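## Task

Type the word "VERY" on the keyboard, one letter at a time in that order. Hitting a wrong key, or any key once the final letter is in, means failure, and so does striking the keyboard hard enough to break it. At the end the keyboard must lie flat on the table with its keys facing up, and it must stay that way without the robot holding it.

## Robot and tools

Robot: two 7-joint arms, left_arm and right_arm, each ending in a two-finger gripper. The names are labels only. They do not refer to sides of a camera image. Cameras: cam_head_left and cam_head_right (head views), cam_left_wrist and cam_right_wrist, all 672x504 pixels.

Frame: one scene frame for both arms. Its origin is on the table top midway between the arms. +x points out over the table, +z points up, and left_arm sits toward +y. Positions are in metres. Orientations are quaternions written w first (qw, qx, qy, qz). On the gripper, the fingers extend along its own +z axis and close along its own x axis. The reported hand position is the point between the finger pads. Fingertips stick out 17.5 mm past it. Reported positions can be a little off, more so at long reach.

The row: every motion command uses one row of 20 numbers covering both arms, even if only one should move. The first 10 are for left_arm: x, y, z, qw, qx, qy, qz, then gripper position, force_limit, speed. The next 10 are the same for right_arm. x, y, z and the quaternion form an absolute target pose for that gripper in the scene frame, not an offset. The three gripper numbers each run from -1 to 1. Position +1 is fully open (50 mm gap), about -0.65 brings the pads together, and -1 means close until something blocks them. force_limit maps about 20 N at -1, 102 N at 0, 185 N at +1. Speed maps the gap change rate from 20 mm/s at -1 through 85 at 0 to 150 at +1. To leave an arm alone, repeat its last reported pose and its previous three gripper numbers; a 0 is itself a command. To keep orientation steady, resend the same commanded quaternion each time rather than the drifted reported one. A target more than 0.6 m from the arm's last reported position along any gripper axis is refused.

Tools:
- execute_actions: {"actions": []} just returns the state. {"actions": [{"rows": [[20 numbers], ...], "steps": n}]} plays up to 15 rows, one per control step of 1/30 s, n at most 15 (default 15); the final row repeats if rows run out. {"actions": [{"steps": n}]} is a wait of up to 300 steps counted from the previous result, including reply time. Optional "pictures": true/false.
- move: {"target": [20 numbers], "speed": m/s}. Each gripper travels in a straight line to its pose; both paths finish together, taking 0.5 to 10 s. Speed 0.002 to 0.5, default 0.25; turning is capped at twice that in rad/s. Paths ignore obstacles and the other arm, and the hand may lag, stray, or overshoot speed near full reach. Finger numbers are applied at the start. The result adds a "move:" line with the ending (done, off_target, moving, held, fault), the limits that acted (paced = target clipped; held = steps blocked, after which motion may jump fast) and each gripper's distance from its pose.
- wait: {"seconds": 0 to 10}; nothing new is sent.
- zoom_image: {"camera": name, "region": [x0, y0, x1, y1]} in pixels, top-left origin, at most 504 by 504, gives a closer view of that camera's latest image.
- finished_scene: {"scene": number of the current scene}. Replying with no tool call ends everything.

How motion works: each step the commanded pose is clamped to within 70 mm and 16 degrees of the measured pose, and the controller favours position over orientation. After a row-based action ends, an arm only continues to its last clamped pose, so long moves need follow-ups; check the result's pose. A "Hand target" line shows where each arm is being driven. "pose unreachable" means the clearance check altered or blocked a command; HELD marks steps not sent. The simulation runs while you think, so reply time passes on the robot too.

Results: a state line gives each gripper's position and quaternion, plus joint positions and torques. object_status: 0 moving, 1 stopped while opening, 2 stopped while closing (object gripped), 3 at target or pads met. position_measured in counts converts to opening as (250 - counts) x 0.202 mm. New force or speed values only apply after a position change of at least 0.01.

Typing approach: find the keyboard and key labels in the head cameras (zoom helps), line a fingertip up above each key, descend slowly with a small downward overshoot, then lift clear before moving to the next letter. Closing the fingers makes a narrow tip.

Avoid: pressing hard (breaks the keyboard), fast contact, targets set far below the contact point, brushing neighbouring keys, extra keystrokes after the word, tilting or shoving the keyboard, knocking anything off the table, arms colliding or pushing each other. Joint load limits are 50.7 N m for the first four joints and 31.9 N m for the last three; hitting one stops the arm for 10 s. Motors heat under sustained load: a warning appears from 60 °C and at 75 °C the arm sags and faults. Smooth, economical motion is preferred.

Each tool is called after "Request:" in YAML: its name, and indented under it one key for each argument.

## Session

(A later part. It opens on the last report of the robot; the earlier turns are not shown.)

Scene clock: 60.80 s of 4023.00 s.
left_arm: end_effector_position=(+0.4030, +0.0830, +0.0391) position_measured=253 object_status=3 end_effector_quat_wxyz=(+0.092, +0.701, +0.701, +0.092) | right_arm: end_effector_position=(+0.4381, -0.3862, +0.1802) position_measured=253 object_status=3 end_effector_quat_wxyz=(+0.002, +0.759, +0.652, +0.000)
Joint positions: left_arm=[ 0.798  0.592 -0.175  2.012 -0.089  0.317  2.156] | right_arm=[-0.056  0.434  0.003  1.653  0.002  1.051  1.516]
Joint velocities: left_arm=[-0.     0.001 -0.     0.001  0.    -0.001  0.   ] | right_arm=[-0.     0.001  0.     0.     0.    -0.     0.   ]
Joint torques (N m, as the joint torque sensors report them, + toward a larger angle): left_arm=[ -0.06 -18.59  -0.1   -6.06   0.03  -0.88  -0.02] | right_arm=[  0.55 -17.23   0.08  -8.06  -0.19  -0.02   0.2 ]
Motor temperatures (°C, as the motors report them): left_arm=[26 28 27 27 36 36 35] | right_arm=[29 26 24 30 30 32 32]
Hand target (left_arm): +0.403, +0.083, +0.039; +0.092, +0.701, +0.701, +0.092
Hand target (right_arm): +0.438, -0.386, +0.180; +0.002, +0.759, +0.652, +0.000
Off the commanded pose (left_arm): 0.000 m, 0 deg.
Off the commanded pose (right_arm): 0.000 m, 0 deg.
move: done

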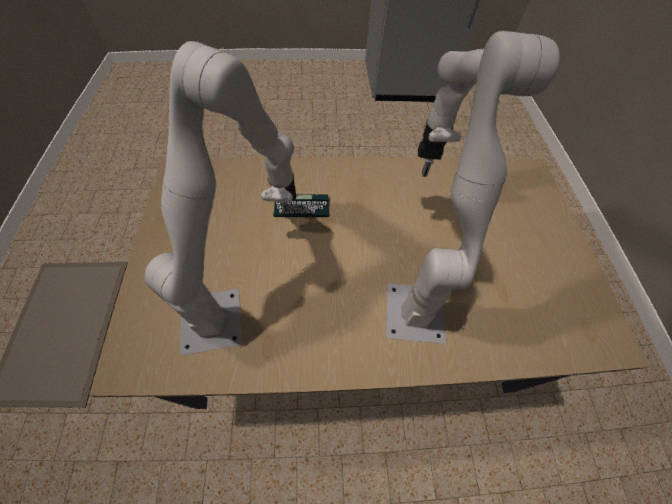

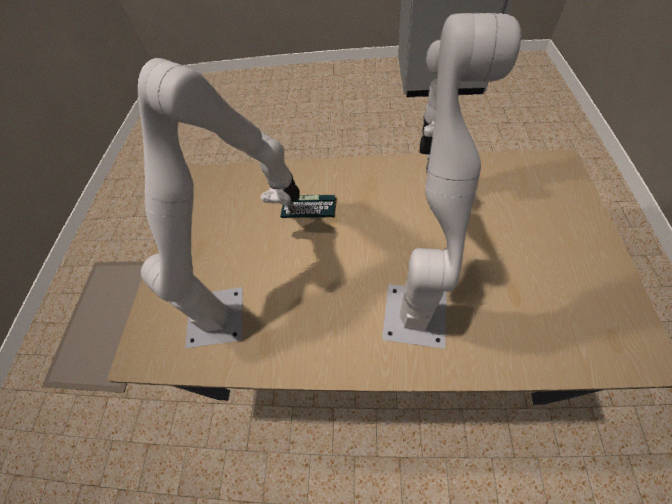

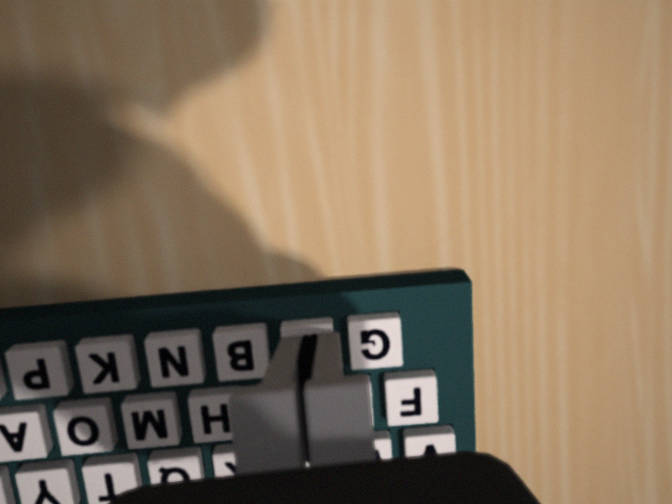

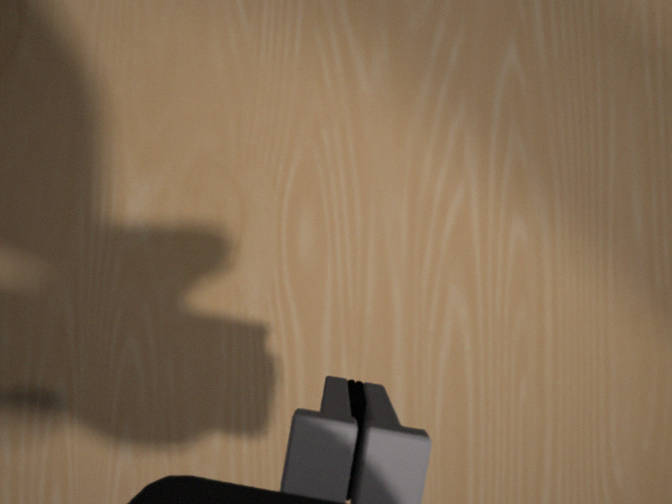

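Press, lift, move over to Y and check the display.

Request:
move:
  target: [0.403,0.083,0.034,0.092,0.701,0.701,0.092,-1,0,0,0.4381,-0.3862,0.1802,0.002,0.759,0.652,0,-1,0,0]
  speed: 0.005

Request:
move:
  target: [0.403,0.083,0.045,0.092,0.701,0.701,0.092,-1,0,0,0.4381,-0.3862,0.1802,0.002,0.759,0.652,0,-1,0,0]
  speed: 0.05

Request:
move:
  target: [0.4397,0.0033,0.045,0.092,0.701,0.701,0.092,-1,0,0,0.4381,-0.3862,0.1802,0.002,0.759,0.652,0,-1,0,0]
  speed: 0.08

Scene clock: 65.63 s of 4023.00 s.
left_arm: end_effector_position=(+0.4030, +0.0830, +0.0341) position_measured=253 object_status=3 end_effector_quat_wxyz=(+0.092, +0.701, +0.701, +0.092) | right_arm: end_effector_position=(+0.4381, -0.3862, +0.1802) position_measured=253 object_status=3 end_effector_quat_wxyz=(+0.002, +0.759, +0.652, +0.000)
Joint positions: left_arm=[ 0.798  0.603 -0.175  2.015 -0.089  0.302  2.157] | right_arm=[-0.056  0.434  0.003  1.653  0.002  1.051  1.516]
Joint velocities: left_arm=[-0.     0.001  0.     0.001  0.     0.     0.   ] | right_arm=[-0.001 -0.002  0.    -0.001  0.     0.     0.   ]
Joint torques (N m, as the joint torque sensors report them, + toward a larger angle): left_arm=[ -0.33 -18.08  -0.38  -5.76  -0.06  -0.68   0.07] | right_arm=[  0.29 -17.24   0.02  -7.71  -0.24  -0.11   0.02]
Motor temperatures (°C, as the motors report them): left_arm=[26 28 27 27 36 36 35] | right_arm=[29 26 24 30 30 32 32]
Hand target (left_arm): +0.403, +0.083, +0.034; +0.092, +0.701, +0.701, +0.092
Hand target (right_arm): +0.438, -0.386, +0.180; +0.002, +0.759, +0.652, +0.000
Off the commanded pose (left_arm): 0.000 m, 0 deg.
Off the commanded pose (right_arm): 0.000 m, 0 deg.
After step 90, 0.60 s passed at rest.
move: done

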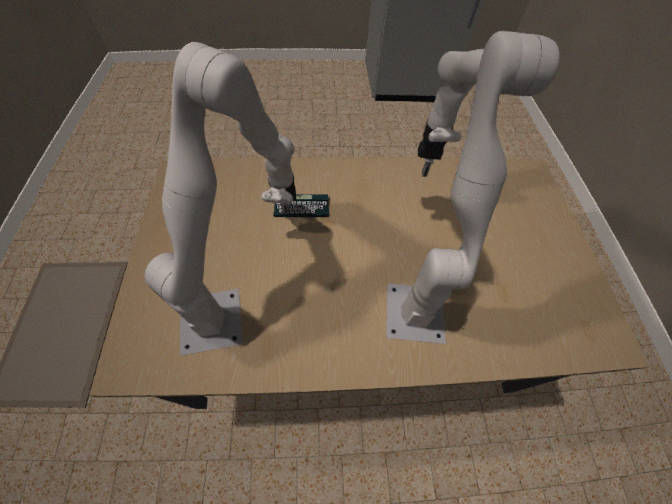

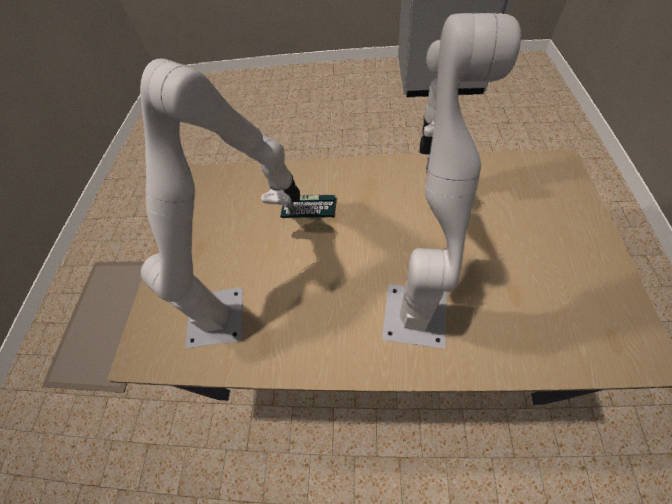

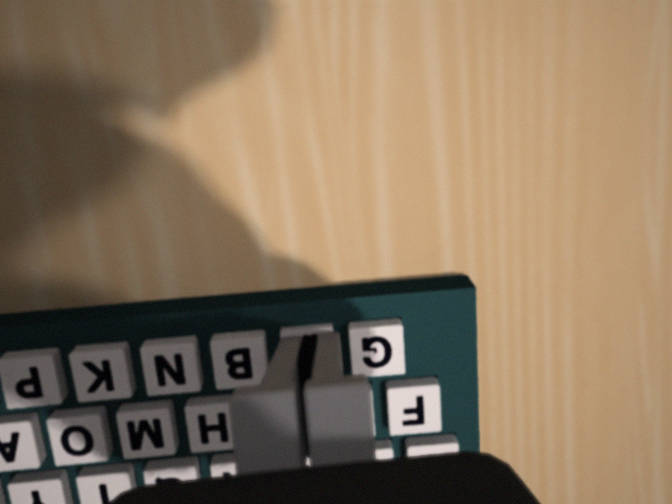

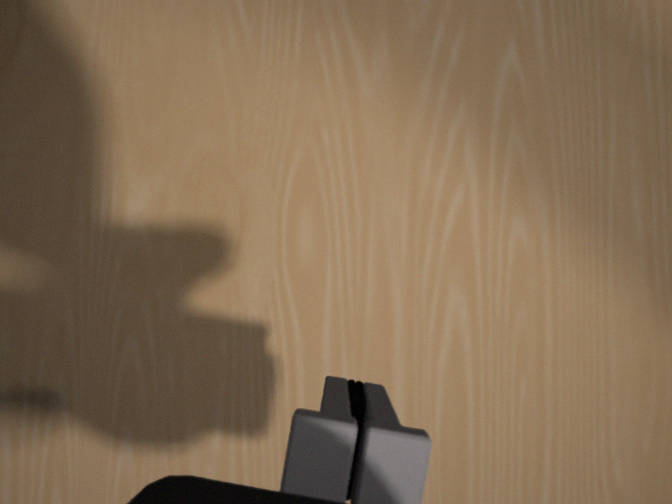

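Scene clock: 66.33 s of 4023.00 s.
left_arm: end_effector_position=(+0.4030, +0.0830, +0.0449) position_measured=253 object_status=3 end_effector_quat_wxyz=(+0.092, +0.701, +0.701, +0.092) | right_arm: end_effector_position=(+0.4381, -0.3862, +0.1802) position_measured=253 object_status=3 end_effector_quat_wxyz=(+0.002, +0.759, +0.652, +0.000)
Joint positions: left_arm=[ 0.798  0.579 -0.174  2.007 -0.09   0.334  2.154] | right_arm=[-0.056  0.434  0.003  1.653  0.002  1.051  1.516]
Joint velocities: left_arm=[ 0.    -0.003  0.    -0.     0.001  0.001 -0.   ] | right_arm=[-0.001  0.    -0.    -0.    -0.001 -0.     0.   ]
Joint torques (N m, as the joint torque sensors report them, + toward a larger angle): left_arm=[  0.05 -17.44  -0.19  -6.2   -0.01  -0.8    0.05] | right_arm=[  0.23 -17.23   0.04  -7.81  -0.1    0.12   0.07]
Motor temperatures (°C, as the motors report them): left_arm=[26 28 27 27 36 36 35] | right_arm=[29 26 24 30 30 32 32]
Hand target (left_arm): +0.403, +0.083, +0.045; +0.092, +0.701, +0.701, +0.092
Hand target (right_arm): +0.438, -0.386, +0.180; +0.002, +0.759, +0.652, +0.000
Off the commanded pose (left_arm): 0.000 m, 0 deg.
Off the commanded pose (right_arm): 0.000 m, 0 deg.
move: done

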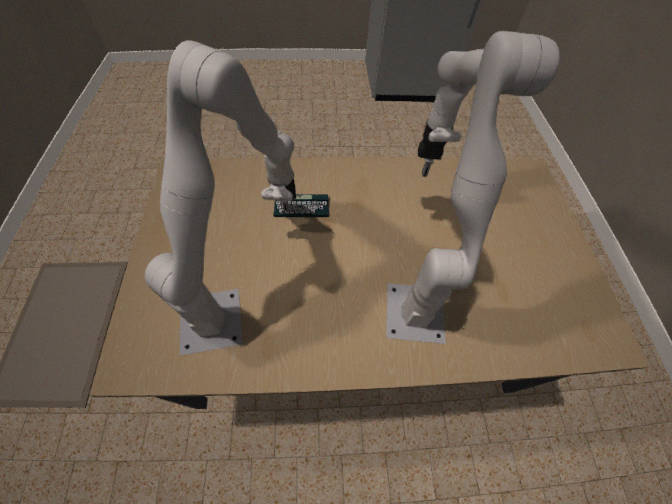

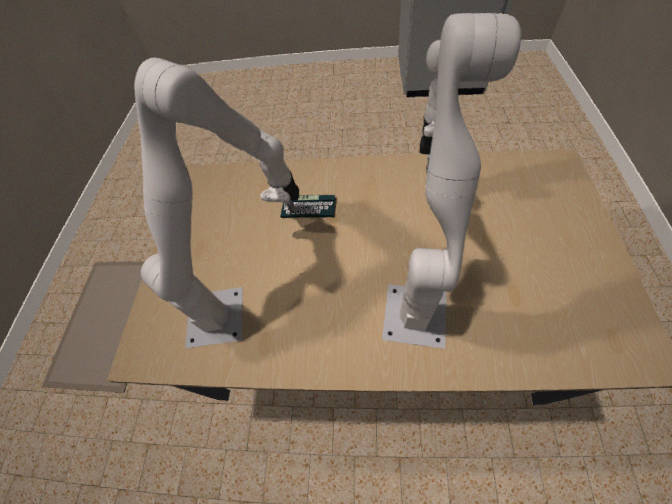

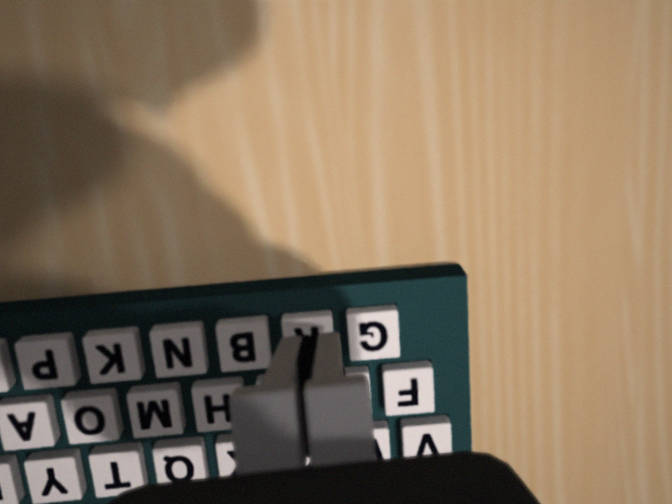

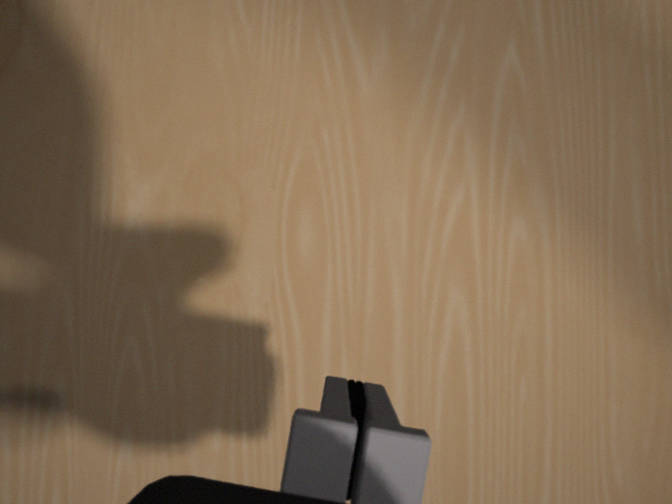

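Scene clock: 67.73 s of 4023.00 s.
left_arm: end_effector_position=(+0.4401, +0.0034, +0.0451) position_measured=253 object_status=3 end_effector_quat_wxyz=(+0.092, +0.701, +0.701, +0.092) | right_arm: end_effector_position=(+0.4381, -0.3862, +0.1802) position_measured=253 object_status=3 end_effector_quat_wxyz=(+0.002, +0.759, +0.652, +0.000)
Joint positions: left_arm=[ 0.9    0.692 -0.18   1.743 -0.071  0.5    2.242] | right_arm=[-0.056  0.434  0.003  1.653  0.002  1.051  1.516]
Joint velocities: left_arm=[ 0.002  0.006 -0.    -0.002 -0.     0.002  0.001] | right_arm=[ 0.001 -0.    -0.     0.    -0.    -0.    -0.   ]
Joint torques (N m, as the joint torque sensors report them, + toward a larger angle): left_arm=[ -0.46 -21.52  -0.58  -7.08  -0.28  -0.5    0.16] | right_arm=[  0.28 -17.23   0.08  -7.62  -0.27   0.16   0.02]
Motor temperatures (°C, as the motors report them): left_arm=[26 28 27 27 36 36 35] | right_arm=[29 26 24 30 30 32 32]
Hand target (left_arm): +0.440, +0.003, +0.045; +0.092, +0.701, +0.701, +0.092
Hand target (right_arm): +0.438, -0.386, +0.180; +0.002, +0.759, +0.652, -0.000
Off the commanded pose (left_arm): 0.000 m, 0 deg.
Off the commanded pose (right_arm): 0.000 m, 0 deg.
move: done

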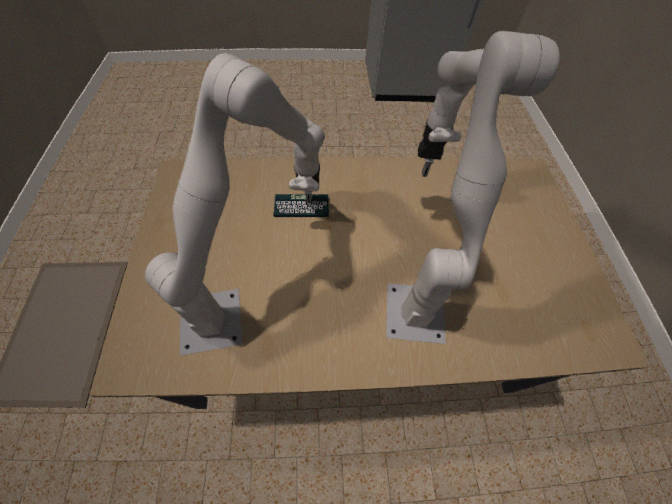

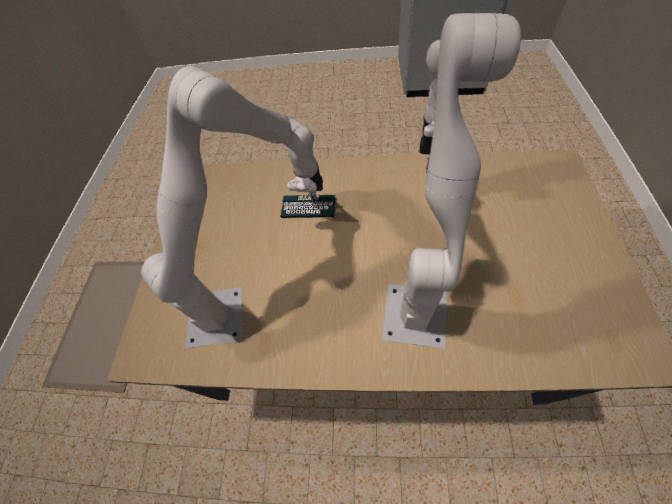

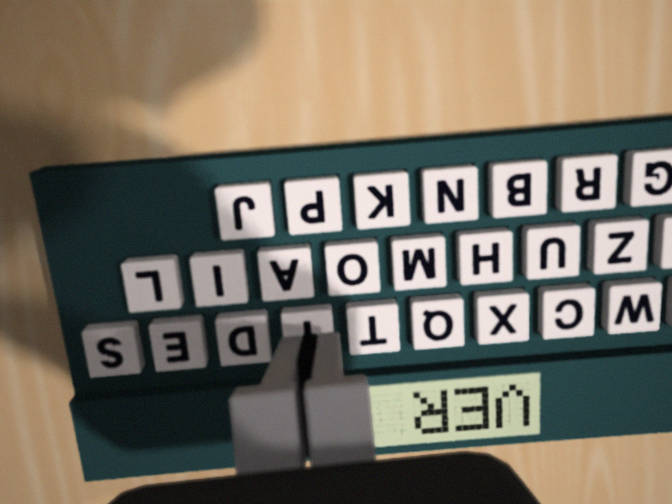

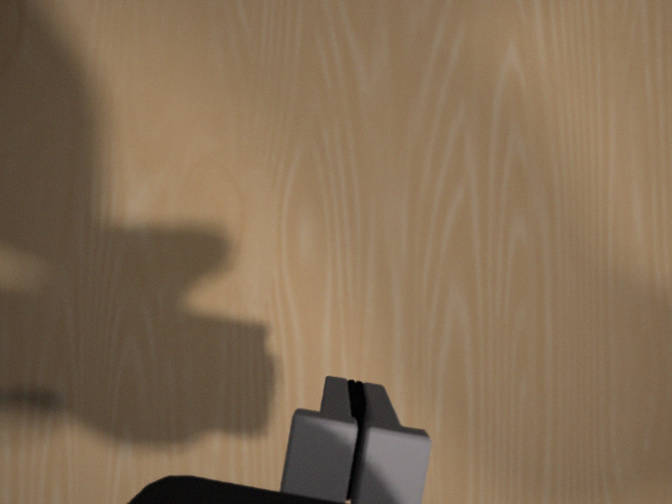

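Request:
move:
  target: [0.4397,0.0033,0.0335,0.092,0.701,0.701,0.092,-1,0,0,0.4381,-0.3862,0.1802,0.002,0.759,0.652,0,-1,0,0]
  speed: 0.007

Request:
move:
  target: [0.4397,0.0033,0.06,0.092,0.701,0.701,0.092,-1,0,0,0.4381,-0.3862,0.1802,0.002,0.759,0.652,0,-1,0,0]
  speed: 0.05

Scene clock: 72.63 s of 4023.00 s.
left_arm: end_effector_position=(+0.4398, +0.0033, +0.0338) position_measured=253 object_status=3 end_effector_quat_wxyz=(+0.092, +0.701, +0.701, +0.092) | right_arm: end_effector_position=(+0.4381, -0.3862, +0.1802) position_measured=253 object_status=3 end_effector_quat_wxyz=(+0.002, +0.759, +0.652, +0.000)
Joint positions: left_arm=[ 0.901  0.713 -0.181  1.751 -0.07   0.472  2.246] | right_arm=[-0.056  0.434  0.003  1.653  0.002  1.051  1.516]
Joint velocities: left_arm=[ 0.     0.001 -0.001 -0.     0.    -0.002  0.001] | right_arm=[-0.001  0.001 -0.    -0.001  0.    -0.     0.   ]
Joint torques (N m, as the joint torque sensors report them, + toward a larger angle): left_arm=[ -0.12 -21.03  -0.72  -7.15  -0.22  -0.76   0.01] | right_arm=[  0.42 -17.29   0.01  -8.05  -0.14   0.1    0.15]
Motor temperatures (°C, as the motors report them): left_arm=[26 28 27 27 36 36 35] | right_arm=[29 26 24 30 30 32 32]
Hand target (left_arm): +0.440, +0.003, +0.034; +0.092, +0.701, +0.701, +0.092
Hand target (right_arm): +0.438, -0.386, +0.180; +0.002, +0.759, +0.652, +0.000
Off the commanded pose (left_arm): 0.000 m, 0 deg.
Off the commanded pose (right_arm): 0.000 m, 0 deg.
After step 90, 0.07 s passed at rest.
move: done

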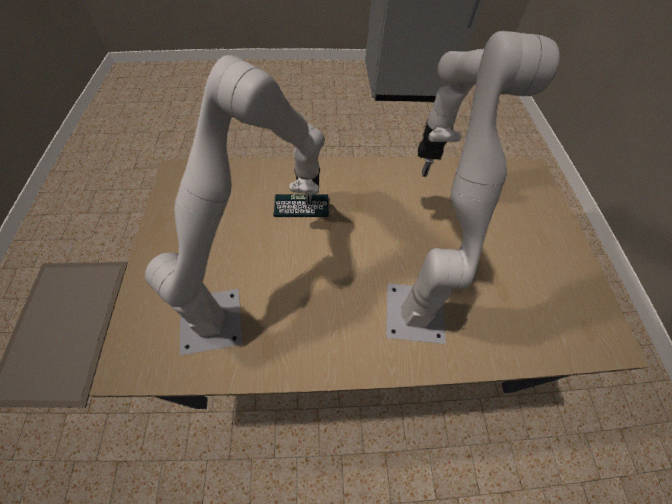

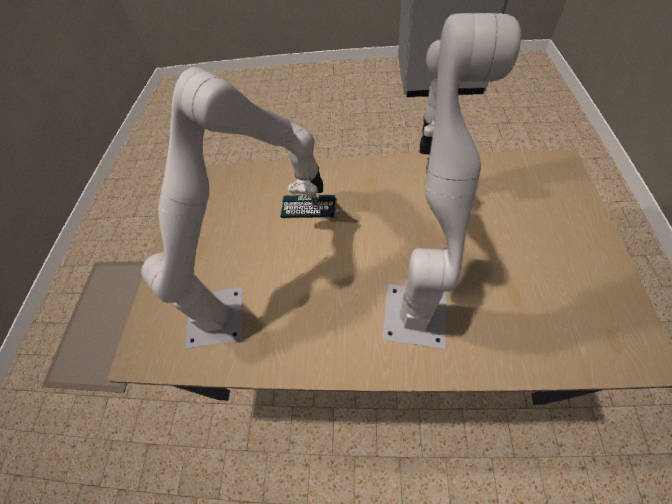

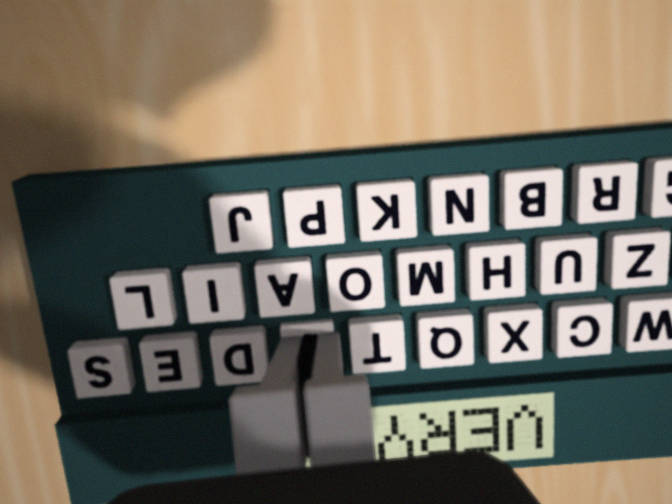

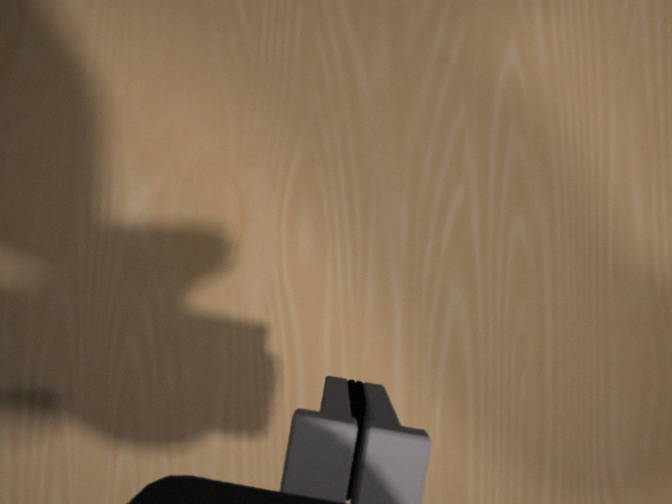

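Scene clock: 73.43 s of 4023.00 s.
left_arm: end_effector_position=(+0.4397, +0.0032, +0.0598) position_measured=253 object_status=3 end_effector_quat_wxyz=(+0.092, +0.701, +0.701, +0.092) | right_arm: end_effector_position=(+0.4381, -0.3862, +0.1802) position_measured=253 object_status=3 end_effector_quat_wxyz=(+0.002, +0.759, +0.652, +0.000)
Joint positions: left_arm=[ 0.901  0.665 -0.18   1.733 -0.073  0.538  2.239] | right_arm=[-0.056  0.434  0.003  1.653  0.002  1.051  1.516]
Joint velocities: left_arm=[ 0.    -0.003 -0.     0.    -0.     0.002  0.   ] | right_arm=[ 0.     0.001 -0.     0.001  0.    -0.    -0.   ]
Joint torques (N m, as the joint torque sensors report them, + toward a larger angle): left_arm=[ -0.12 -21.57  -0.49  -7.41  -0.13  -0.82  -0.06] | right_arm=[  0.31 -17.24   0.09  -7.88  -0.26   0.18   0.09]
Motor temperatures (°C, as the motors report them): left_arm=[26 28 27 27 36 36 35] | right_arm=[29 26 24 30 30 32 32]
Hand target (left_arm): +0.440, +0.003, +0.060; +0.092, +0.701, +0.701, +0.092
Hand target (right_arm): +0.438, -0.386, +0.180; +0.002, +0.759, +0.652, +0.000
Off the commanded pose (left_arm): 0.000 m, 0 deg.
Off the commanded pose (right_arm): 0.000 m, 0 deg.
move: done

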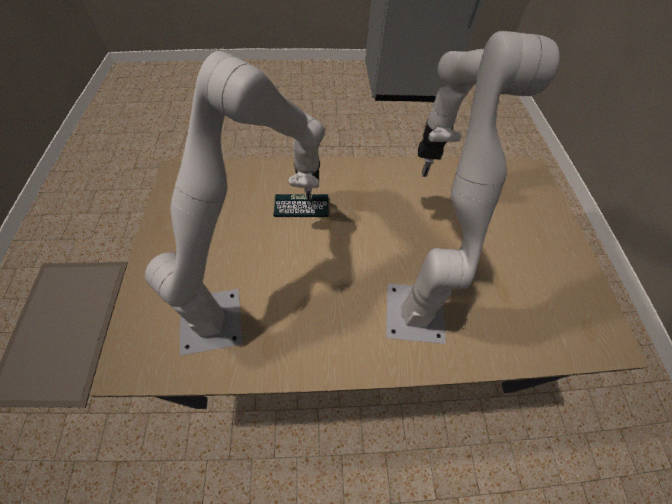

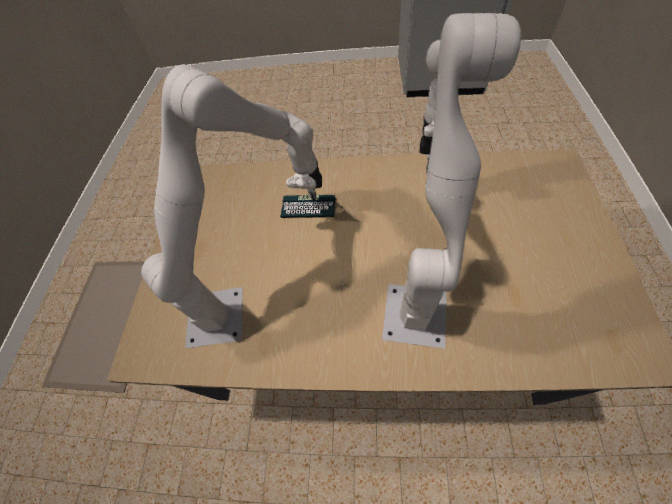

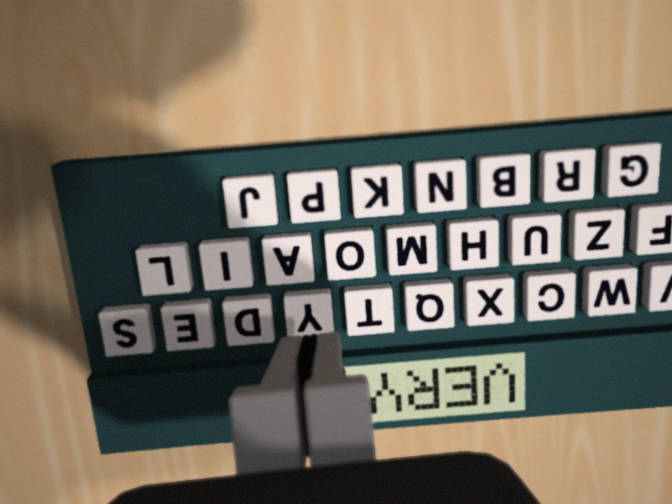

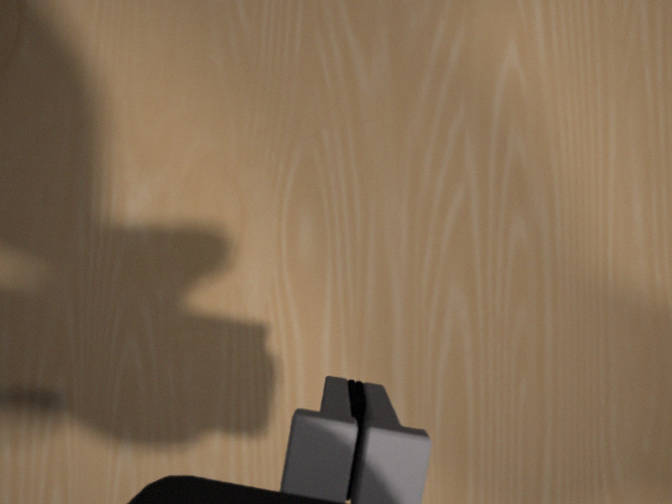

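Request:
finished_scene:
  scene: 1

The scene is finished: the task was done.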